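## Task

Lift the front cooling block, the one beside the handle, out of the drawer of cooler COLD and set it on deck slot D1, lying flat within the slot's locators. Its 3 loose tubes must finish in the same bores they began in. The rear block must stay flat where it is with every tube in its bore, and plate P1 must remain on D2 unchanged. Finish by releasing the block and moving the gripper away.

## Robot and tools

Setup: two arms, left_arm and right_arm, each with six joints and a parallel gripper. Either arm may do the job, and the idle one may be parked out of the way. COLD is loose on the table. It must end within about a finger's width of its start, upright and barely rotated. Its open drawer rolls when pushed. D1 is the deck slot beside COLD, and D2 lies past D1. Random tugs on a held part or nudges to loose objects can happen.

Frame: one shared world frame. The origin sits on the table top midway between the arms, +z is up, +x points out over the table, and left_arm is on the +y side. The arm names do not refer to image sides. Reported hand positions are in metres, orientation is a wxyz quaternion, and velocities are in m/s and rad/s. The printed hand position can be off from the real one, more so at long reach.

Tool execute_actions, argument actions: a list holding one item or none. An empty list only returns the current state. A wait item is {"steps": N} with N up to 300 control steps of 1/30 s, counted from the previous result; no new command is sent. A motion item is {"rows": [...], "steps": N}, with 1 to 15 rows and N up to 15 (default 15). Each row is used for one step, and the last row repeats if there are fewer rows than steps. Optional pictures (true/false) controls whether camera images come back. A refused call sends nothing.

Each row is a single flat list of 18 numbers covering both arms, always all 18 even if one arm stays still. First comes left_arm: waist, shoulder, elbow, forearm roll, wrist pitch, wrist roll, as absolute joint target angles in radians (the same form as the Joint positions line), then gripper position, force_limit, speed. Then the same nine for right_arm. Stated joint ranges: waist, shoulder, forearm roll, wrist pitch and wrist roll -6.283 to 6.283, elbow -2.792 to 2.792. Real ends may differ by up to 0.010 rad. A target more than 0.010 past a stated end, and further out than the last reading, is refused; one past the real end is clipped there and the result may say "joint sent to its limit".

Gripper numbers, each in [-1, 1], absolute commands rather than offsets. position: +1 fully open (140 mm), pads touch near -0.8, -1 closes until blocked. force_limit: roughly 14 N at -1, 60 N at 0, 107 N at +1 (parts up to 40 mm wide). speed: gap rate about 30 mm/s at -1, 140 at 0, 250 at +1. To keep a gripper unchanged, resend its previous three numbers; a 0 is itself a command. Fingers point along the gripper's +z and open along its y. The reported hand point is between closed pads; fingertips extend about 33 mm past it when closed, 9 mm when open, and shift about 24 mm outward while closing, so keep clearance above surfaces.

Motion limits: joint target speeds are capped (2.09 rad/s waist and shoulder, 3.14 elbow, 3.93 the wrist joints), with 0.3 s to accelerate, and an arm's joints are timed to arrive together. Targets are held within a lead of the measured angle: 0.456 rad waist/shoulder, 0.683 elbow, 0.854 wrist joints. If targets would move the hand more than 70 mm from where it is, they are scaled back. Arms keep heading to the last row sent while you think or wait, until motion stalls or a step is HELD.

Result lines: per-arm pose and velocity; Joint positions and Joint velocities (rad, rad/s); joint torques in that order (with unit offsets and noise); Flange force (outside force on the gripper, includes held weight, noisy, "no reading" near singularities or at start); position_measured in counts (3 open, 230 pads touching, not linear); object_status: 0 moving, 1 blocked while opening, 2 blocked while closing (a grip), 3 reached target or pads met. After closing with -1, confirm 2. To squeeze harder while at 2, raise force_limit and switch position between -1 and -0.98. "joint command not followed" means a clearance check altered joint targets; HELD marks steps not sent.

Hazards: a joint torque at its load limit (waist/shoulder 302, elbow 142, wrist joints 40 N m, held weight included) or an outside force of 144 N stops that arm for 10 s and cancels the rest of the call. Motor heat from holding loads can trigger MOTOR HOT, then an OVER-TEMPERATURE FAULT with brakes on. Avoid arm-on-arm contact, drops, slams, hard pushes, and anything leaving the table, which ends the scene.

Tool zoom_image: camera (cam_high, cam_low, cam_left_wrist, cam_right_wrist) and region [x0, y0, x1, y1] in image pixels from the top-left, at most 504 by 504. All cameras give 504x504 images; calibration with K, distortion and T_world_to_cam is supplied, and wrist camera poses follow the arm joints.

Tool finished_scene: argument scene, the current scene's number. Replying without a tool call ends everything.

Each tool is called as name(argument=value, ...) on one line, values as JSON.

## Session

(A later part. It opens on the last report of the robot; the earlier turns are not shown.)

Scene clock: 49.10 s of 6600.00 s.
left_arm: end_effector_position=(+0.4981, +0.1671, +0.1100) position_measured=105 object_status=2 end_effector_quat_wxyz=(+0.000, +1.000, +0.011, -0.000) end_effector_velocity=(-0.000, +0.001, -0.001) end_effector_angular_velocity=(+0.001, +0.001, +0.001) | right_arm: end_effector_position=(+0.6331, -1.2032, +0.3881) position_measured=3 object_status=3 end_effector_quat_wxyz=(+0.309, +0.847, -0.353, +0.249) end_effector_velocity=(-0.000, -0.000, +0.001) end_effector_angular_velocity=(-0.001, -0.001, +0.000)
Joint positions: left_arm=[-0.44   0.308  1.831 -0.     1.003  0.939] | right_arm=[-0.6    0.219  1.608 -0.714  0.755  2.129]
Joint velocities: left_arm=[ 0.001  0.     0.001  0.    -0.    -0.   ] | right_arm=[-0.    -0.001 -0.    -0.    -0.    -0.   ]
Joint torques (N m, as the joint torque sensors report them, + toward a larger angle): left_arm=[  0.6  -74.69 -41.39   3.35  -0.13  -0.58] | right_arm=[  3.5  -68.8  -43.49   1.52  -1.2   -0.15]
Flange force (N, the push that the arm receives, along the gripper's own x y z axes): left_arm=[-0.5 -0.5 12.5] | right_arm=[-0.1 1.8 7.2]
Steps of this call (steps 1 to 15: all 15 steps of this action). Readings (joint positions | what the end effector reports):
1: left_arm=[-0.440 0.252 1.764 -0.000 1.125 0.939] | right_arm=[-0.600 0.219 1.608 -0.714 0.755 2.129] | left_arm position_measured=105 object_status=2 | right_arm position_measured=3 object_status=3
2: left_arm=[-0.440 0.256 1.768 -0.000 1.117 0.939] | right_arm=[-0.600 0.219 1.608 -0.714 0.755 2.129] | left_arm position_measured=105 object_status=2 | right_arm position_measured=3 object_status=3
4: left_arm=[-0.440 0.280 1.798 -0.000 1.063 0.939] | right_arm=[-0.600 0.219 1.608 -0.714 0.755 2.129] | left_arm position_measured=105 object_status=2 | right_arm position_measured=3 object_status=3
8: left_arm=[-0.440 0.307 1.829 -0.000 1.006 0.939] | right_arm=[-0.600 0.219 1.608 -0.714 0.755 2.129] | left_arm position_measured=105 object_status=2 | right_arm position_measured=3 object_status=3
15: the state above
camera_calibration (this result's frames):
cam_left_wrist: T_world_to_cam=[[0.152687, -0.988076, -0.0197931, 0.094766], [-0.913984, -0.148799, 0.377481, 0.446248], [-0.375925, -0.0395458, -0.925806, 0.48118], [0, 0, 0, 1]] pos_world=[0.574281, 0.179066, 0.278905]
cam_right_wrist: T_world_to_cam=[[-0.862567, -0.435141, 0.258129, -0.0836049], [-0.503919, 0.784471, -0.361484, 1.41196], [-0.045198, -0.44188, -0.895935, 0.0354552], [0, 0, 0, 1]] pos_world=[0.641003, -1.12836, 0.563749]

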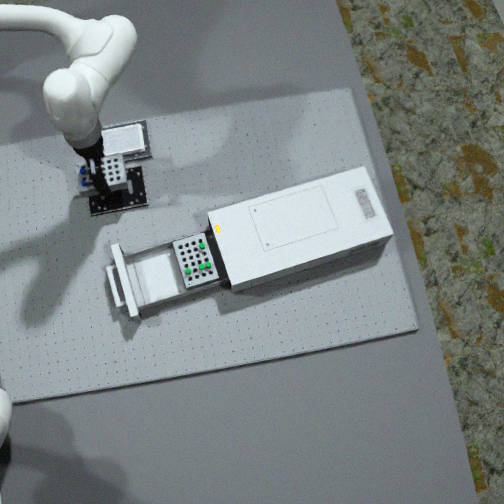

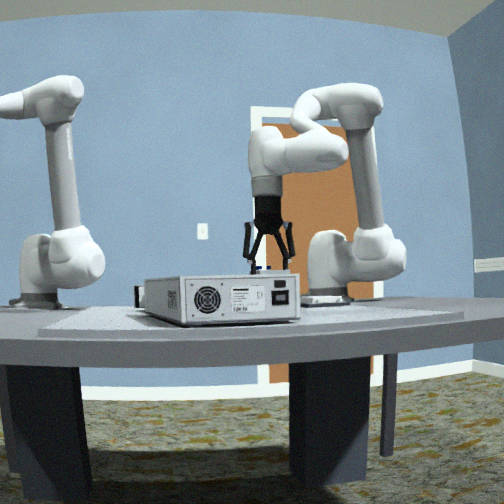

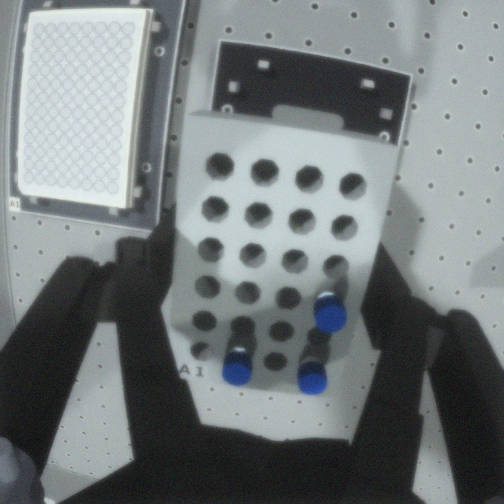

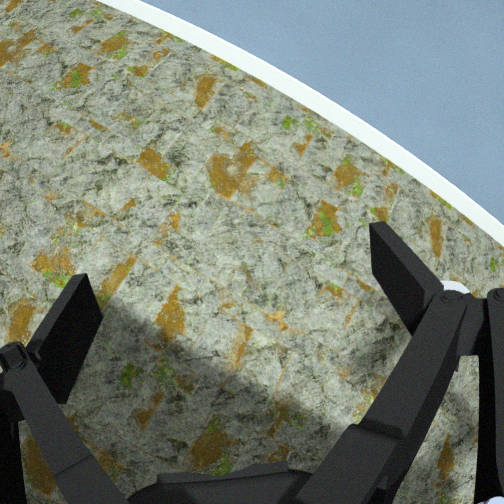

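execute_actions(actions=[{"rows":[[-0.4423,0.3629,1.8168,0,0.9619,0.9655,-0.98,0.6,-0.8,-0.6,0.219,1.608,-0.714,0.755,2.129,1,0,0]],"steps":15}])

zoom_image(camera="cam_left_wrist", region=[140, 0, 440, 200])

Scene clock: 56.90 s of 6600.00 s.
left_arm: end_effector_position=(+0.5131, +0.1547, +0.0799) position_measured=105 object_status=2 end_effector_quat_wxyz=(-0.000, +1.000, -0.004, +0.000) end_effector_velocity=(-0.000, -0.000, -0.001) end_effector_angular_velocity=(+0.001, +0.000, -0.001) | right_arm: end_effector_position=(+0.6331, -1.2032, +0.3881) position_measured=3 object_status=3 end_effector_quat_wxyz=(+0.309, +0.847, -0.353, +0.249) end_effector_velocity=(-0.000, -0.000, +0.000) end_effector_angular_velocity=(-0.000, +0.001, -0.000)
Joint positions: left_arm=[-0.442  0.363  1.817  0.     0.962  0.965] | right_arm=[-0.6    0.219  1.608 -0.714  0.755  2.129]
Joint velocities: left_arm=[-0.     0.001  0.     0.    -0.     0.   ] | right_arm=[-0.    -0.    -0.     0.     0.001 -0.001]
Joint torques (N m, as the joint torque sensors report them, + toward a larger angle): left_arm=[  1.44 -78.44 -39.54   3.23   0.03  -0.68] | right_arm=[  0.87 -69.69 -44.04   1.94  -0.97   0.7 ]
Flange force (N, the push that the arm receives, along the gripper's own x y z axes): left_arm=[-1.3 0.7 11.4] | right_arm=[-0.5 -1.0 7.0]
Steps of this call (steps 1 to 15: the robot went on to your last target; steps 16 to 90: nothing new was sent; then 4.30 s passed at rest; steps 91 to 105: all 15 steps of this action). Readings (joint positions | what the end effector reports):
91: left_arm=[-0.440 0.309 1.831 0.000 1.002 0.939] | right_arm=[-0.600 0.219 1.608 -0.714 0.755 2.129] | left_arm position_measured=105 object_status=2 | right_arm position_measured=3 object_status=3
92: left_arm=[-0.440 0.313 1.830 0.000 0.999 0.941] | right_arm=[-0.600 0.219 1.608 -0.714 0.755 2.129] | left_arm position_measured=105 object_status=2 | right_arm position_measured=3 object_status=3
94: left_arm=[-0.441 0.339 1.823 0.000 0.979 0.954] | right_arm=[-0.600 0.219 1.608 -0.714 0.755 2.129] | left_arm position_measured=105 object_status=2 | right_arm position_measured=3 object_status=3
98: left_arm=[-0.442 0.362 1.817 0.000 0.963 0.965] | right_arm=[-0.600 0.219 1.608 -0.714 0.755 2.129] | left_arm position_measured=105 object_status=2 | right_arm position_measured=3 object_status=3
105: the state above
camera_calibration (this result's frames):
cam_left_wrist: T_world_to_cam=[[0.12386, -0.992096, -0.0200807, 0.0950728], [-0.917963, -0.122243, 0.37736, 0.467416], [-0.376833, -0.0283066, -0.925849, 0.457189], [0, 0, 0, 1]] pos_world=[0.589578, 0.164401, 0.248813]
cam_right_wrist: T_world_to_cam=[[-0.862567, -0.43514, 0.258128, -0.0836048], [-0.503919, 0.784471, -0.361484, 1.41196], [-0.0451979, -0.44188, -0.895935, 0.0354553], [0, 0, 0, 1]] pos_world=[0.641003, -1.12836, 0.563748]

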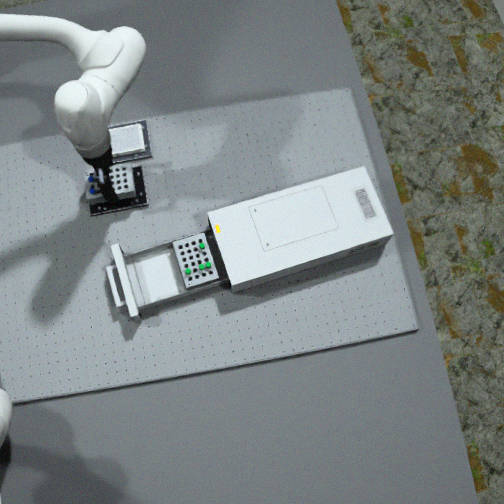

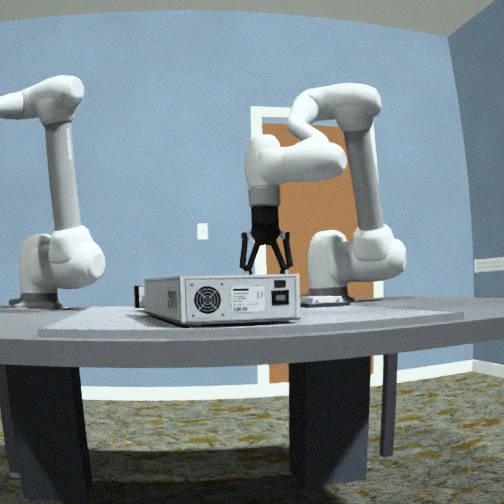

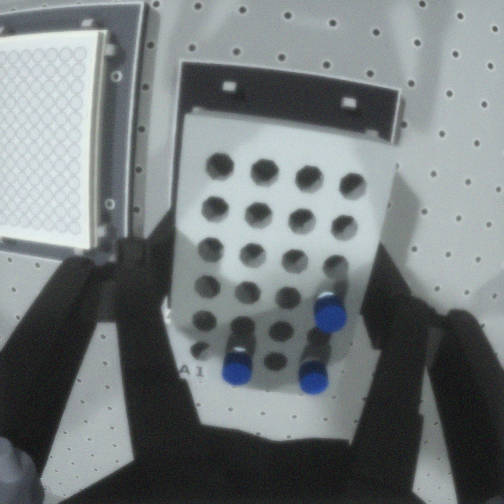

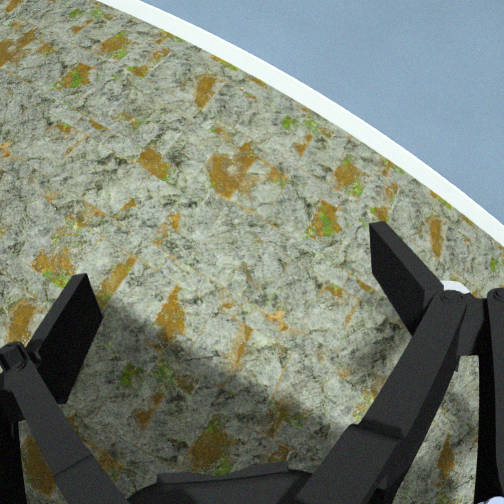

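Region (140, 0, 440, 200) of cam_left_wrist's 504x504 image, scaled by 1.680, with more detail than that image has.

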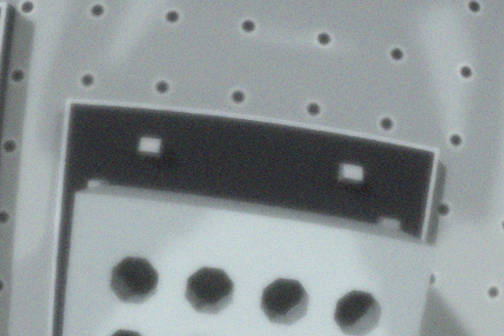

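execute_actions(actions=[{"rows":[[-0.4352,0.3782,1.805,0,0.9584,0.9506,-0.98,0.6,-0.8,-0.6,0.219,1.608,-0.714,0.755,2.129,1,0,0]],"steps":15}])

zoom_image(camera="cam_left_wrist", region=[140, 0, 440, 200])

Scene clock: 67.90 s of 6600.00 s.
left_arm: end_effector_position=(+0.5220, +0.1543, +0.0748) position_measured=105 object_status=2 end_effector_quat_wxyz=(+0.000, +1.000, +0.007, -0.000) end_effector_velocity=(+0.001, -0.001, +0.000) end_effector_angular_velocity=(-0.001, -0.002, -0.000) | right_arm: end_effector_position=(+0.6331, -1.2032, +0.3881) position_measured=3 object_status=3 end_effector_quat_wxyz=(+0.309, +0.847, -0.353, +0.249) end_effector_velocity=(+0.000, -0.000, +0.001) end_effector_angular_velocity=(-0.001, -0.001, +0.001)
Joint positions: left_arm=[-0.435  0.378  1.805 -0.     0.958  0.951] | right_arm=[-0.6    0.219  1.608 -0.714  0.755  2.129]
Joint velocities: left_arm=[-0.     0.    -0.001  0.001 -0.001 -0.   ] | right_arm=[-0.    -0.001 -0.001 -0.    -0.001 -0.001]
Joint torques (N m, as the joint torque sensors report them, + toward a larger angle): left_arm=[  2.4  -83.16 -40.37   3.33   0.27  -0.52] | right_arm=[  4.19 -66.79 -43.91   1.78  -1.08   0.11]
Flange force (N, the push that the arm receives, along the gripper's own x y z axes): left_arm=[-0.1 3.3 15.7] | right_arm=[-3.0 4.4 5.6]
Steps of this call (steps 1 to 15: the robot went on to your last target; steps 16 to 90: nothing new was sent; then 7.50 s passed at rest; steps 91 to 105: all 15 steps of this action). Readings (joint positions | what the end effector reports):
91: left_arm=[-0.442 0.363 1.817 -0.000 0.962 0.965] | right_arm=[-0.600 0.219 1.608 -0.714 0.755 2.129] | left_arm position_measured=105 object_status=2 | right_arm position_measured=3 object_status=3
92: left_arm=[-0.441 0.367 1.814 -0.000 0.961 0.962] | right_arm=[-0.600 0.219 1.608 -0.714 0.755 2.129] | left_arm position_measured=105 object_status=2 | right_arm position_measured=3 object_status=3
94: left_arm=[-0.437 0.375 1.808 -0.000 0.959 0.954] | right_arm=[-0.600 0.219 1.608 -0.714 0.755 2.129] | left_arm position_measured=105 object_status=2 | right_arm position_measured=3 object_status=3
98: left_arm=[-0.436 0.378 1.805 -0.000 0.958 0.951] | right_arm=[-0.600 0.219 1.608 -0.714 0.755 2.129] | left_arm position_measured=105 object_status=2 | right_arm position_measured=3 object_status=3
105: the state above
camera_calibration (this result's frames):
cam_left_wrist: T_world_to_cam=[[0.145676, -0.989131, -0.0199813, 0.0816408], [-0.915012, -0.142385, 0.377464, 0.478975], [-0.376207, -0.0367045, -0.925809, 0.456792], [0, 0, 0, 1]] pos_world=[0.598223, 0.165719, 0.243738]
cam_right_wrist: T_world_to_cam=[[-0.862567, -0.43514, 0.258128, -0.0836047], [-0.503919, 0.784471, -0.361484, 1.41196], [-0.0451981, -0.44188, -0.895935, 0.0354554], [0, 0, 0, 1]] pos_world=[0.641003, -1.12836, 0.563748]

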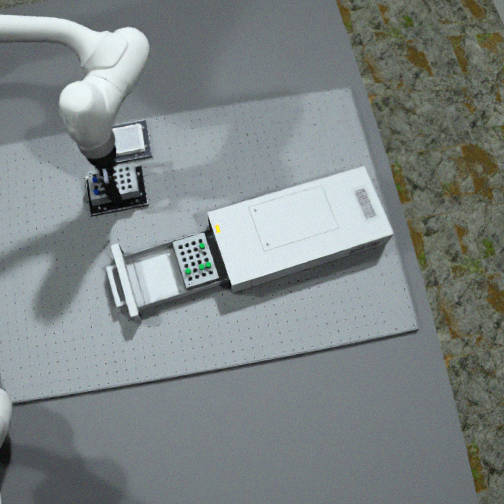

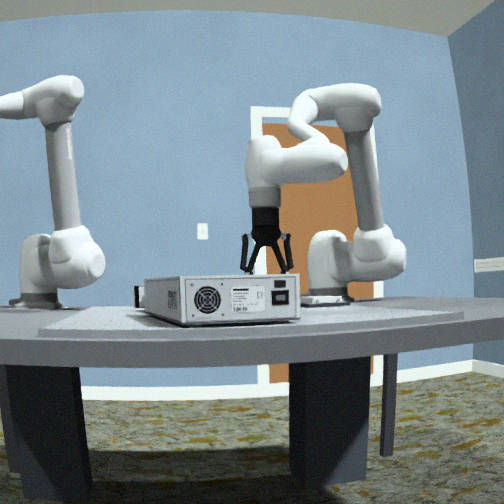

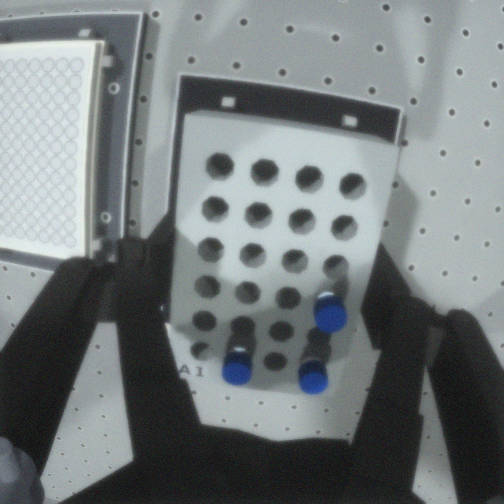

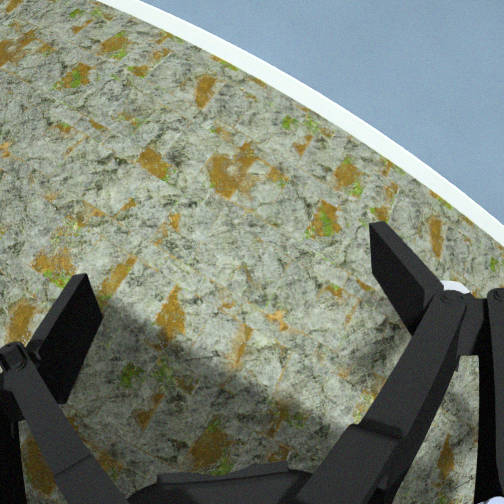

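Region (140, 0, 440, 200) of cam_left_wrist's 504x504 image, scaled by 1.680, with more detail than that image has.

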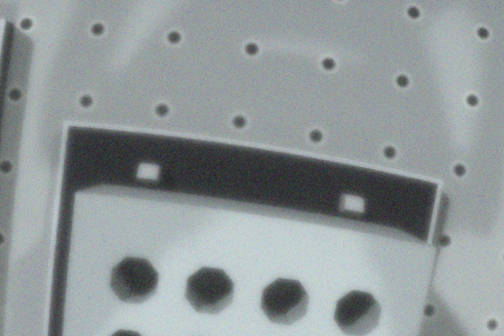

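execute_actions(actions=[{"rows":[[-0.4344,0.386,1.8108,0,0.9448,0.9554,-0.98,0.6,-0.8,-0.6,0.219,1.608,-0.714,0.755,2.129,1,0,0],[-0.4344,0.386,1.8108,0,0.9448,0.9554,-0.98,0.6,-0.8,-0.6,0.219,1.608,-0.714,0.755,2.129,1,0,0],[-0.4344,0.386,1.8108,0,0.9448,0.9554,-0.98,0.6,-0.8,-0.6,0.219,1.608,-0.714,0.755,2.129,1,0,0],[-0.4344,0.386,1.8108,0,0.9448,0.9554,-0.98,0.6,-0.8,-0.6,0.219,1.608,-0.714,0.755,2.129,1,0,0],[-0.4344,0.3885,1.8126,0,0.9405,0.9554,-0.98,0.6,-0.8,-0.6,0.219,1.608,-0.714,0.755,2.129,1,0,0],[-0.4344,0.3885,1.8126,0,0.9405,0.9554,-0.98,0.6,-0.8,-0.6,0.219,1.608,-0.714,0.755,2.129,1,0,0],[-0.4344,0.3885,1.8126,0,0.9405,0.9554,-0.98,0.6,-0.8,-0.6,0.219,1.608,-0.714,0.755,2.129,1,0,0],[-0.4344,0.3909,1.8144,0,0.9363,0.9554,-0.98,0.6,-0.8,-0.6,0.219,1.608,-0.714,0.755,2.129,1,0,0]],"steps":15}], pictures=false)

execute_actions(actions=[{"rows":[[-0.4344,0.3928,1.8159,0,0.9329,0.9554,-0.98,0.6,-0.8,-0.6,0.219,1.608,-0.714,0.755,2.129,1,0,0]],"steps":12}], pictures=false)

Scene clock: 75.73 s of 6600.00 s.
left_arm: end_effector_position=(+0.5224, +0.1548, +0.0619) position_measured=105 object_status=2 end_effector_quat_wxyz=(-0.000, +1.000, +0.005, +0.000) end_effector_velocity=(+0.001, +0.000, -0.001) end_effector_angular_velocity=(-0.001, -0.001, +0.002) | right_arm: end_effector_position=(+0.6331, -1.2032, +0.3881) position_measured=3 object_status=3 end_effector_quat_wxyz=(+0.309, +0.847, -0.353, +0.249) end_effector_velocity=(-0.000, -0.000, -0.000) end_effector_angular_velocity=(+0.000, +0.000, -0.000)
Joint positions: left_arm=[-0.434  0.391  1.814  0.     0.936  0.955] | right_arm=[-0.6    0.219  1.608 -0.714  0.755  2.129]
Joint velocities: left_arm=[ 0.001  0.001  0.     0.    -0.003 -0.001] | right_arm=[-0.001  0.     0.     0.    -0.    -0.   ]
Joint torques (N m, as the joint torque sensors report them, + toward a larger angle): left_arm=[  2.31 -82.29 -39.29   3.06   0.05  -0.5 ] | right_arm=[  1.6  -69.43 -42.37   1.58  -0.65   0.21]
Flange force (N, the push that the arm receives, along the gripper's own x y z axes): left_arm=[-0.8 2.1 13.0] | right_arm=[2.7 -0.3 7.4]
Steps of this call (steps 1 to 15: the robot went on to your last target; steps 16 to 90: nothing new was sent; then 4.33 s passed at rest; steps 91 to 105: all 15 steps of this action). Readings (joint positions | what the end effector reports):
91: left_arm=[-0.435 0.378 1.805 0.000 0.958 0.951] | right_arm=[-0.600 0.219 1.608 -0.714 0.755 2.129] | left_arm position_measured=105 object_status=2 | right_arm position_measured=3 object_status=3
92: left_arm=[-0.435 0.380 1.806 0.000 0.954 0.951] | right_arm=[-0.600 0.219 1.608 -0.714 0.755 2.129] | left_arm position_measured=105 object_status=2 | right_arm position_measured=3 object_status=3
94: left_arm=[-0.435 0.384 1.809 0.000 0.948 0.954] | right_arm=[-0.600 0.219 1.608 -0.714 0.755 2.129] | left_arm position_measured=105 object_status=2 | right_arm position_measured=3 object_status=3
98: left_arm=[-0.434 0.388 1.812 0.000 0.942 0.955] | right_arm=[-0.600 0.219 1.608 -0.714 0.755 2.129] | left_arm position_measured=105 object_status=2 | right_arm position_measured=3 object_status=3
105: the state above

Scene clock: 76.13 s of 6600.00 s.
left_arm: end_effector_position=(+0.5223, +0.1548, +0.0599) position_measured=105 object_status=2 end_effector_quat_wxyz=(-0.000, +1.000, +0.005, +0.000) end_effector_velocity=(-0.000, -0.000, -0.000) end_effector_angular_velocity=(-0.000, +0.000, -0.001) | right_arm: end_effector_position=(+0.6331, -1.2032, +0.3881) position_measured=3 object_status=3 end_effector_quat_wxyz=(+0.309, +0.847, -0.353, +0.249) end_effector_velocity=(-0.001, -0.000, -0.000) end_effector_angular_velocity=(+0.000, +0.001, -0.000)
Joint positions: left_arm=[-0.434  0.393  1.816  0.     0.933  0.955] | right_arm=[-0.6    0.219  1.608 -0.714  0.755  2.129]
Joint velocities: left_arm=[-0.     0.    -0.    -0.     0.     0.001] | right_arm=[-0.    -0.     0.001  0.     0.001 -0.001]
Joint torques (N m, as the joint torque sensors report them, + toward a larger angle): left_arm=[  0.4  -83.26 -39.03   3.09   0.14  -0.65] | right_arm=[  1.1  -69.36 -42.75   1.77  -0.56   0.09]
Flange force (N, the push that the arm receives, along the gripper's own x y z axes): left_arm=[2.1 1.0 14.3] | right_arm=[1.3 -1.4 7.4]
Steps of this call (steps 1 to 12: all 12 steps of this action). Readings (joint positions | what the end effector reports):
1: left_arm=[-0.434 0.391 1.814 0.000 0.936 0.955] | right_arm=[-0.600 0.219 1.608 -0.714 0.755 2.129] | left_arm position_measured=105 object_status=2 | right_arm position_measured=3 object_status=3
2: left_arm=[-0.434 0.391 1.815 0.000 0.935 0.955] | right_arm=[-0.600 0.219 1.608 -0.714 0.755 2.129] | left_arm position_measured=105 object_status=2 | right_arm position_measured=3 object_status=3
4: left_arm=[-0.434 0.392 1.816 0.000 0.934 0.955] | right_arm=[-0.600 0.219 1.608 -0.714 0.755 2.129] | left_arm position_measured=105 object_status=2 | right_arm position_measured=3 object_status=3
8: left_arm=[-0.434 0.393 1.816 0.000 0.933 0.955] | right_arm=[-0.600 0.219 1.608 -0.714 0.755 2.129] | left_arm position_measured=105 object_status=2 | right_arm position_measured=3 object_status=3
12: the state above

execute_actions(actions=[{"rows":[[-0.4344,0.3943,1.817,0,0.9303,0.9554,-0.98,0.6,-0.8,-0.6,0.219,1.608,-0.714,0.755,2.129,1,0,0]],"steps":12}], pictures=false)

execute_actions(actions=[{"rows":[[-0.4344,0.3958,1.8181,0,0.9277,0.9554,-0.98,0.6,-0.8,-0.6,0.219,1.608,-0.714,0.755,2.129,1,0,0]],"steps":12}], pictures=false)

Scene clock: 79.20 s of 6600.00 s.
left_arm: end_effector_position=(+0.5223, +0.1548, +0.0583) position_measured=105 object_status=2 end_effector_quat_wxyz=(+0.000, +1.000, +0.005, -0.000) end_effector_velocity=(-0.001, +0.000, -0.000) end_effector_angular_velocity=(+0.001, +0.002, +0.001) | right_arm: end_effector_position=(+0.6331, -1.2032, +0.3881) position_measured=3 object_status=3 end_effector_quat_wxyz=(+0.309, +0.847, -0.353, +0.249) end_effector_velocity=(+0.000, +0.000, +0.002) end_effector_angular_velocity=(-0.001, -0.002, +0.001)
Joint positions: left_arm=[-0.434  0.394  1.817 -0.     0.93   0.955] | right_arm=[-0.6    0.219  1.608 -0.714  0.755  2.129]
Joint velocities: left_arm=[-0.    -0.     0.    -0.     0.002 -0.001] | right_arm=[ 0.001 -0.001 -0.001  0.    -0.    -0.   ]
Joint torques (N m, as the joint torque sensors report them, + toward a larger angle): left_arm=[  0.25 -81.6  -39.11   3.07   0.17  -0.33] | right_arm=[  0.93 -68.29 -42.94   1.78  -1.22   0.5 ]
Flange force (N, the push that the arm receives, along the gripper's own x y z axes): left_arm=[-0.5 -0.2 12.8] | right_arm=[1.2 -0.6 5.1]
Steps of this call (steps 1 to 15: the robot went on to your last target; steps 16 to 80: nothing new was sent; steps 81 to 92: all 12 steps of this action). Readings (joint positions | what the end effector reports):
81: left_arm=[-0.434 0.393 1.816 0.000 0.933 0.955] | right_arm=[-0.600 0.219 1.608 -0.714 0.755 2.129] | left_arm position_measured=105 object_status=2 | right_arm position_measured=3 object_status=3
82: left_arm=[-0.434 0.393 1.816 -0.000 0.932 0.955] | right_arm=[-0.600 0.219 1.608 -0.714 0.755 2.129] | left_arm position_measured=105 object_status=2 | right_arm position_measured=3 object_status=3
84: left_arm=[-0.434 0.394 1.817 -0.000 0.931 0.955] | right_arm=[-0.600 0.219 1.608 -0.714 0.755 2.129] | left_arm position_measured=105 object_status=2 | right_arm position_measured=3 object_status=3
88: left_arm=[-0.434 0.394 1.817 -0.000 0.930 0.955] | right_arm=[-0.600 0.219 1.608 -0.714 0.755 2.129] | left_arm position_measured=105 object_status=2 | right_arm position_measured=3 object_status=3
92: the state above

Scene clock: 79.60 s of 6600.00 s.
left_arm: end_effector_position=(+0.5223, +0.1548, +0.0568) position_measured=105 object_status=2 end_effector_quat_wxyz=(+0.000, +1.000, +0.005, -0.000) end_effector_velocity=(-0.000, -0.001, +0.000) end_effector_angular_velocity=(+0.000, +0.000, -0.002) | right_arm: end_effector_position=(+0.6331, -1.2032, +0.3881) position_measured=3 object_status=3 end_effector_quat_wxyz=(+0.309, +0.847, -0.353, +0.249) end_effector_velocity=(+0.000, -0.000, -0.000) end_effector_angular_velocity=(-0.000, -0.000, +0.000)
Joint positions: left_arm=[-0.434  0.396  1.818 -0.     0.928  0.955] | right_arm=[-0.6    0.219  1.608 -0.714  0.755  2.129]
Joint velocities: left_arm=[-0.001  0.    -0.     0.     0.     0.001] | right_arm=[-0.     0.001 -0.    -0.    -0.001  0.   ]
Joint torques (N m, as the joint torque sensors report them, + toward a larger angle): left_arm=[  0.03 -81.01 -38.71   3.07   0.2   -0.46] | right_arm=[  1.36 -69.27 -42.05   1.59  -1.29   0.47]
Flange force (N, the push that the arm receives, along the gripper's own x y z axes): left_arm=[-0.4 -0.6 12.0] | right_arm=[4.6 -0.7 6.8]
Steps of this call (steps 1 to 12: all 12 steps of this action). Readings (joint positions | what the end effector reports):
1: left_arm=[-0.434 0.394 1.817 -0.000 0.930 0.955] | right_arm=[-0.600 0.219 1.608 -0.714 0.755 2.129] | left_arm position_measured=105 object_status=2 | right_arm position_measured=3 object_status=3
2: left_arm=[-0.434 0.395 1.817 -0.000 0.929 0.955] | right_arm=[-0.600 0.219 1.608 -0.714 0.755 2.129] | left_arm position_measured=105 object_status=2 | right_arm position_measured=3 object_status=3
4: left_arm=[-0.434 0.395 1.818 -0.000 0.928 0.955] | right_arm=[-0.600 0.219 1.608 -0.714 0.755 2.129] | left_arm position_measured=105 object_status=2 | right_arm position_measured=3 object_status=3
8: left_arm=[-0.434 0.396 1.818 -0.000 0.928 0.955] | right_arm=[-0.600 0.219 1.608 -0.714 0.755 2.129] | left_arm position_measured=105 object_status=2 | right_arm position_measured=3 object_status=3
12: the state above

execute_actions(actions=[{"rows":[[-0.4344,0.397,1.819,0,0.9256,0.9554,-0.98,0.6,-0.8,-0.6,0.219,1.608,-0.714,0.755,2.129,1,0,0]],"steps":12}], pictures=false)

execute_actions(actions=[{"rows":[[-0.4344,0.3982,1.8199,0,0.9235,0.9554,-0.98,0.6,-0.8,-0.6,0.219,1.608,-0.714,0.755,2.129,1,0,0]],"steps":12}], pictures=false)

Scene clock: 82.60 s of 6600.00 s.
left_arm: end_effector_position=(+0.5223, +0.1548, +0.0556) position_measured=105 object_status=2 end_effector_quat_wxyz=(+0.000, +1.000, +0.005, -0.000) end_effector_velocity=(-0.000, -0.000, +0.000) end_effector_angular_velocity=(-0.001, -0.001, +0.000) | right_arm: end_effector_position=(+0.6331, -1.2032, +0.3881) position_measured=3 object_status=3 end_effector_quat_wxyz=(+0.309, +0.847, -0.353, +0.249) end_effector_velocity=(+0.000, -0.000, -0.001) end_effector_angular_velocity=(+0.000, +0.000, -0.000)
Joint positions: left_arm=[-0.434  0.397  1.819 -0.     0.926  0.955] | right_arm=[-0.6    0.219  1.608 -0.714  0.755  2.129]
Joint velocities: left_arm=[-0.    -0.     0.    -0.001 -0.001 -0.   ] | right_arm=[ 0.     0.001 -0.    -0.     0.     0.   ]
Joint torques (N m, as the joint torque sensors report them, + toward a larger angle): left_arm=[  1.38 -80.14 -38.58   3.03  -0.03  -0.43] | right_arm=[  0.88 -68.8  -42.86   1.43  -0.71   0.59]
Flange force (N, the push that the arm receives, along the gripper's own x y z axes): left_arm=[-2.3 0.0 10.4] | right_arm=[2.0 -0.4 6.7]
Steps of this call (steps 1 to 15: the robot went on to your last target; steps 16 to 78: nothing new was sent; steps 79 to 90: all 12 steps of this action). Readings (joint positions | what the end effector reports):
79: left_arm=[-0.434 0.396 1.818 -0.000 0.928 0.955] | right_arm=[-0.600 0.219 1.608 -0.714 0.755 2.129] | left_arm position_measured=105 object_status=2 | right_arm position_measured=3 object_status=3
80: left_arm=[-0.434 0.396 1.818 -0.000 0.927 0.955] | right_arm=[-0.600 0.219 1.608 -0.714 0.755 2.129] | left_arm position_measured=105 object_status=2 | right_arm position_measured=3 object_status=3
82: left_arm=[-0.434 0.397 1.819 -0.000 0.926 0.955] | right_arm=[-0.600 0.219 1.608 -0.714 0.755 2.129] | left_arm position_measured=105 object_status=2 | right_arm position_measured=3 object_status=3
86: left_arm=[-0.434 0.397 1.819 -0.000 0.926 0.955] | right_arm=[-0.600 0.219 1.608 -0.714 0.755 2.129] | left_arm position_measured=105 object_status=2 | right_arm position_measured=3 object_status=3
90: the state above

Scene clock: 83.00 s of 6600.00 s.
left_arm: end_effector_position=(+0.5223, +0.1548, +0.0546) position_measured=105 object_status=2 end_effector_quat_wxyz=(+0.000, +1.000, +0.005, +0.000) end_effector_velocity=(+0.000, -0.001, +0.000) end_effector_angular_velocity=(-0.002, +0.000, +0.000) | right_arm: end_effector_position=(+0.6331, -1.2032, +0.3881) position_measured=3 object_status=3 end_effector_quat_wxyz=(+0.309, +0.847, -0.353, +0.249) end_effector_velocity=(+0.000, -0.000, -0.001) end_effector_angular_velocity=(+0.000, +0.001, +0.000)
Joint positions: left_arm=[-0.434  0.398  1.82  -0.     0.924  0.955] | right_arm=[-0.6    0.219  1.608 -0.714  0.755  2.129]
Joint velocities: left_arm=[ 0.    -0.    -0.    -0.002 -0.     0.001] | right_arm=[-0.     0.001 -0.    -0.     0.    -0.001]
Joint torques (N m, as the joint torque sensors report them, + toward a larger angle): left_arm=[  1.28 -43.11 -22.71   2.45  -5.    -0.2 ] | right_arm=[  0.9  -67.86 -42.35   1.52  -0.88   0.19]
Flange force (N, the push that the arm receives, along the gripper's own x y z axes): left_arm=[-13.6 -6.9 -46.4] | right_arm=[1.9 -0.7 5.6]
Steps of this call (steps 1 to 12: all 12 steps of this action). Readings (joint positions | what the end effector reports):
1: left_arm=[-0.434 0.397 1.819 -0.000 0.926 0.955] | right_arm=[-0.600 0.219 1.608 -0.714 0.755 2.129] | left_arm position_measured=105 object_status=2 | right_arm position_measured=3 object_status=3
2: left_arm=[-0.434 0.397 1.819 -0.000 0.925 0.955] | right_arm=[-0.600 0.219 1.608 -0.714 0.755 2.129] | left_arm position_measured=105 object_status=2 | right_arm position_measured=3 object_status=3
4: left_arm=[-0.434 0.398 1.820 -0.000 0.924 0.955] | right_arm=[-0.600 0.219 1.608 -0.714 0.755 2.129] | left_arm position_measured=105 object_status=2 | right_arm position_measured=3 object_status=3
8: left_arm=[-0.434 0.398 1.820 -0.000 0.924 0.955] | right_arm=[-0.600 0.219 1.608 -0.714 0.755 2.129] | left_arm position_measured=105 object_status=2 | right_arm position_measured=3 object_status=3
12: the state above

Bottomed at the same height as before. Release and lift.

execute_actions(actions=[{"rows":[[-0.4344,0.3973,1.8192,0,0.9251,0.9554,0.42,0.6,-0.5,-0.6,0.219,1.608,-0.714,0.755,2.129,1,0,0]],"steps":15}], pictures=false)

execute_actions(actions=[{"rows":[[-0.4344,0.346,1.777,0,1.0186,0.9554,0.42,0.6,-0.5,-0.6,0.219,1.608,-0.714,0.755,2.129,1,0,0]],"steps":12}], pictures=false)

execute_actions(actions=[{"rows":[[-0.4344,0.29,1.56,0,1.2916,0.9554,0.42,0.6,-0.5,-0.6,0.219,1.608,-0.714,0.755,2.129,1,0,0]],"steps":15}], pictures=false)

execute_actions(actions=[{"steps":8}])

zoom_image(camera="cam_high", region=[60, 110, 240, 290])

Scene clock: 88.57 s of 6600.00 s.
left_arm: end_effector_position=(+0.5223, +0.1548, +0.0552) position_measured=76 object_status=3 end_effector_quat_wxyz=(-0.000, +1.000, +0.005, -0.000) end_effector_velocity=(+0.001, -0.001, +0.001) end_effector_angular_velocity=(-0.001, -0.002, -0.000) | right_arm: end_effector_position=(+0.6331, -1.2032, +0.3881) position_measured=3 object_status=3 end_effector_quat_wxyz=(+0.309, +0.847, -0.353, +0.249) end_effector_velocity=(-0.000, +0.000, -0.001) end_effector_angular_velocity=(+0.001, +0.002, -0.000)
Joint positions: left_arm=[-0.434  0.397  1.819 -0.     0.925  0.955] | right_arm=[-0.6    0.219  1.608 -0.714  0.755  2.129]
Joint velocities: left_arm=[-0.    -0.001 -0.001  0.    -0.001  0.   ] | right_arm=[ 0.     0.     0.001 -0.     0.001 -0.   ]
Joint torques (N m, as the joint torque sensors report them, + toward a larger angle): left_arm=[  2.44 -76.06 -35.25   2.92   0.21  -0.49] | right_arm=[  3.24 -68.05 -43.17   1.6   -0.9    0.18]
Flange force (N, the push that the arm receives, along the gripper's own x y z axes): left_arm=[-2.0 1.9 4.3] | right_arm=[-0.2 2.1 7.4]
Steps of this call (steps 1 to 15: the robot went on to your last target; steps 16 to 90: nothing new was sent; then 2.07 s passed at rest; steps 91 to 105: all 15 steps of this action). Readings (joint positions | what the end effector reports):
91: left_arm=[-0.434 0.398 1.820 -0.000 0.923 0.955] | right_arm=[-0.600 0.219 1.608 -0.714 0.755 2.129] | left_arm position_measured=105 object_status=0 | right_arm position_measured=3 object_status=3
92: left_arm=[-0.434 0.398 1.820 -0.000 0.923 0.955] | right_arm=[-0.600 0.219 1.608 -0.714 0.755 2.129] | left_arm position_measured=105 object_status=0 | right_arm position_measured=3 object_status=3
94: left_arm=[-0.434 0.398 1.820 -0.000 0.924 0.955] | right_arm=[-0.600 0.219 1.608 -0.714 0.755 2.129] | left_arm position_measured=93 object_status=0 | right_arm position_measured=3 object_status=3
98: left_arm=[-0.434 0.398 1.820 -0.000 0.925 0.955] | right_arm=[-0.600 0.219 1.608 -0.714 0.755 2.129] | left_arm position_measured=77 object_status=0 | right_arm position_measured=3 object_status=3
105: the state above

Scene clock: 88.97 s of 6600.00 s.
left_arm: end_effector_position=(+0.5221, +0.1549, +0.1098) position_measured=76 object_status=3 end_effector_quat_wxyz=(-0.000, +1.000, +0.005, -0.000) end_effector_velocity=(-0.000, +0.001, +0.002) end_effector_angular_velocity=(+0.001, +0.001, -0.001) | right_arm: end_effector_position=(+0.6331, -1.2032, +0.3881) position_measured=3 object_status=3 end_effector_quat_wxyz=(+0.309, +0.847, -0.353, +0.249) end_effector_velocity=(+0.000, +0.000, -0.001) end_effector_angular_velocity=(+0.001, +0.001, -0.000)
Joint positions: left_arm=[-0.434  0.346  1.777 -0.     1.018  0.955] | right_arm=[-0.6    0.219  1.608 -0.714  0.755  2.129]
Joint velocities: left_arm=[ 0.    -0.002 -0.002  0.     0.005  0.   ] | right_arm=[0.    0.001 0.    0.    0.001 0.   ]
Joint torques (N m, as the joint torque sensors report them, + toward a larger angle): left_arm=[  0.16 -72.43 -37.57   3.41   0.18  -0.52] | right_arm=[ -0.95 -69.22 -42.52   2.03  -0.76   0.15]
Flange force (N, the push that the arm receives, along the gripper's own x y z axes): left_arm=[-1.2 -1.3 4.3] | right_arm=[2.0 -4.3 5.5]
Steps of this call (steps 1 to 12: all 12 steps of this action). Readings (joint positions | what the end effector reports):
1: left_arm=[-0.434 0.397 1.819 -0.000 0.926 0.955] | right_arm=[-0.600 0.219 1.608 -0.714 0.755 2.129] | left_arm position_measured=76 object_status=3 | right_arm position_measured=3 object_status=3
2: left_arm=[-0.434 0.393 1.816 -0.000 0.934 0.955] | right_arm=[-0.600 0.219 1.608 -0.714 0.755 2.129] | left_arm position_measured=76 object_status=3 | right_arm position_measured=3 object_status=3
4: left_arm=[-0.434 0.367 1.794 -0.000 0.980 0.955] | right_arm=[-0.600 0.219 1.608 -0.714 0.755 2.129] | left_arm position_measured=76 object_status=3 | right_arm position_measured=3 object_status=3
8: left_arm=[-0.434 0.347 1.778 -0.000 1.016 0.955] | right_arm=[-0.600 0.219 1.608 -0.714 0.755 2.129] | left_arm position_measured=76 object_status=3 | right_arm position_measured=3 object_status=3
12: the state above

Scene clock: 89.47 s of 6600.00 s.
left_arm: end_effector_position=(+0.5454, +0.1388, +0.2589) position_measured=76 object_status=3 end_effector_quat_wxyz=(-0.000, +1.000, +0.005, -0.000) end_effector_velocity=(+0.001, -0.001, +0.014) end_effector_angular_velocity=(+0.001, +0.001, +0.000) | right_arm: end_effector_position=(+0.6331, -1.2032, +0.3881) position_measured=3 object_status=3 end_effector_quat_wxyz=(+0.309, +0.847, -0.353, +0.249) end_effector_velocity=(+0.000, +0.000, +0.000) end_effector_angular_velocity=(-0.000, -0.000, +0.000)
Joint positions: left_arm=[-0.434  0.29   1.562 -0.     1.29   0.955] | right_arm=[-0.6    0.219  1.608 -0.714  0.755  2.129]
Joint velocities: left_arm=[-0.001 -0.003 -0.021  0.     0.026 -0.001] | right_arm=[ 0.001 -0.    -0.    -0.     0.     0.   ]
Joint torques (N m, as the joint torque sensors report them, + toward a larger angle): left_arm=[ -0.21 -72.38 -39.81   3.67   0.36  -0.83] | right_arm=[  5.58 -69.08 -43.2    1.93  -1.37   0.09]
Flange force (N, the push that the arm receives, along the gripper's own x y z axes): left_arm=[4.3 1.1 2.6] | right_arm=[0.8 4.0 9.6]
Steps of this call (steps 1 to 15: all 15 steps of this action). Readings (joint positions | what the end effector reports):
1: left_arm=[-0.434 0.346 1.777 -0.000 1.019 0.955] | right_arm=[-0.600 0.219 1.608 -0.714 0.755 2.129] | left_arm position_measured=76 object_status=3 | right_arm position_measured=3 object_status=3
2: left_arm=[-0.434 0.345 1.770 -0.000 1.028 0.955] | right_arm=[-0.600 0.219 1.608 -0.714 0.755 2.129] | left_arm position_measured=76 object_status=3 | right_arm position_measured=3 object_status=3
4: left_arm=[-0.434 0.333 1.726 -0.000 1.083 0.955] | right_arm=[-0.600 0.219 1.608 -0.714 0.755 2.129] | left_arm position_measured=76 object_status=3 | right_arm position_measured=3 object_status=3
8: left_arm=[-0.434 0.309 1.633 -0.000 1.200 0.955] | right_arm=[-0.600 0.219 1.608 -0.714 0.755 2.129] | left_arm position_measured=76 object_status=3 | right_arm position_measured=3 object_status=3
15: the state above

Scene clock: 89.73 s of 6600.00 s.
left_arm: end_effector_position=(+0.5455, +0.1387, +0.2600) position_measured=76 object_status=3 end_effector_quat_wxyz=(-0.000, +1.000, +0.005, -0.000) end_effector_velocity=(+0.000, +0.001, +0.000) end_effector_angular_velocity=(+0.000, -0.000, +0.001) | right_arm: end_effector_position=(+0.6331, -1.2032, +0.3881) position_measured=3 object_status=3 end_effector_quat_wxyz=(+0.309, +0.847, -0.353, +0.249) end_effector_velocity=(-0.001, +0.000, -0.001) end_effector_angular_velocity=(+0.000, +0.002, +0.000)
Joint positions: left_arm=[-0.434  0.29   1.56  -0.     1.292  0.955] | right_arm=[-0.6    0.219  1.608 -0.714  0.755  2.129]
Joint velocities: left_arm=[ 0.001 -0.    -0.     0.001  0.    -0.001] | right_arm=[-0.    -0.001  0.002 -0.     0.    -0.001]
Joint torques (N m, as the joint torque sensors report them, + toward a larger angle): left_arm=[ -0.46 -70.95 -41.73   3.63   0.43  -0.59] | right_arm=[  0.19 -70.33 -41.4    1.65  -0.93  -0.02]
Flange force (N, the push that the arm receives, along the gripper's own x y z axes): left_arm=[-0.5 -2.3 3.6] | right_arm=[5.8 -3.8 8.2]
Steps of this call (steps 1 to 8: the robot went on to your last target). Readings (joint positions | what the end effector reports):
1: left_arm=[-0.434 0.290 1.561 -0.000 1.291 0.955] | right_arm=[-0.600 0.219 1.608 -0.714 0.755 2.129] | left_arm position_measured=76 object_status=3 | right_arm position_measured=3 object_status=3
2: left_arm=[-0.434 0.290 1.561 -0.000 1.291 0.955] | right_arm=[-0.600 0.219 1.608 -0.714 0.755 2.129] | left_arm position_measured=76 object_status=3 | right_arm position_measured=3 object_status=3
4: left_arm=[-0.434 0.290 1.560 -0.000 1.291 0.955] | right_arm=[-0.600 0.219 1.608 -0.714 0.755 2.129] | left_arm position_measured=76 object_status=3 | right_arm position_measured=3 object_status=3
8: the state above
camera_calibration (this result's frames):
cam_left_wrist: T_world_to_cam=[[0.141736, -0.989701, -0.0200639, 0.0687414], [-0.915563, -0.138771, 0.377475, 0.428249], [-0.376372, -0.0351319, -0.925802, 0.636373], [0, 0, 0, 1]] pos_world=[0.621859, 0.149819, 0.428882]
cam_right_wrist: T_world_to_cam=[[-0.862567, -0.43514, 0.258129, -0.0836047], [-0.503919, 0.784471, -0.361484, 1.41196], [-0.0451982, -0.44188, -0.895935, 0.0354555], [0, 0, 0, 1]] pos_world=[0.641003, -1.12836, 0.563748]

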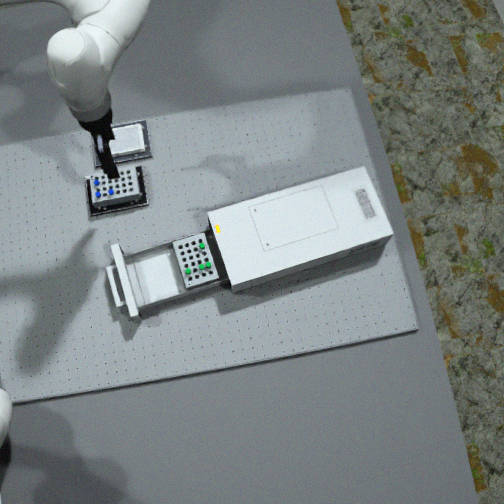

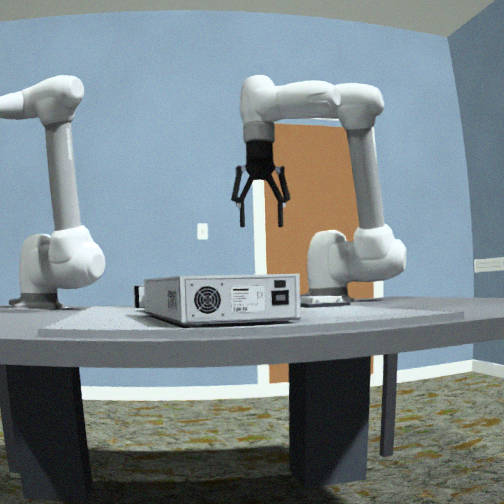

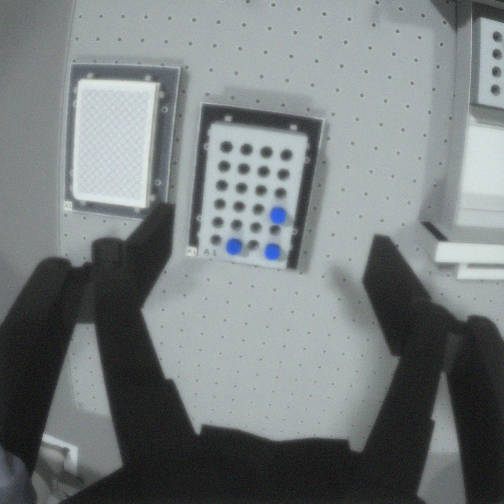

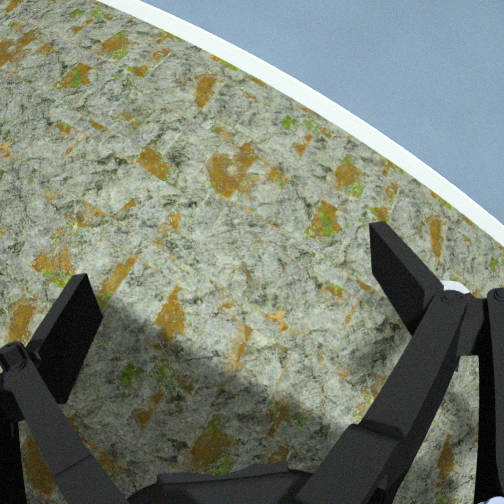

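Region (60, 110, 240, 290) of cam_high's 504x504 image, scaled by 2.800, with more detail than that image has.

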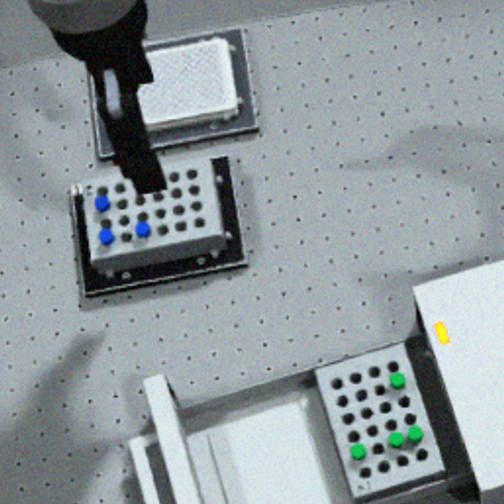

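finished_scene(scene=2)

The scene is finished: the task was done.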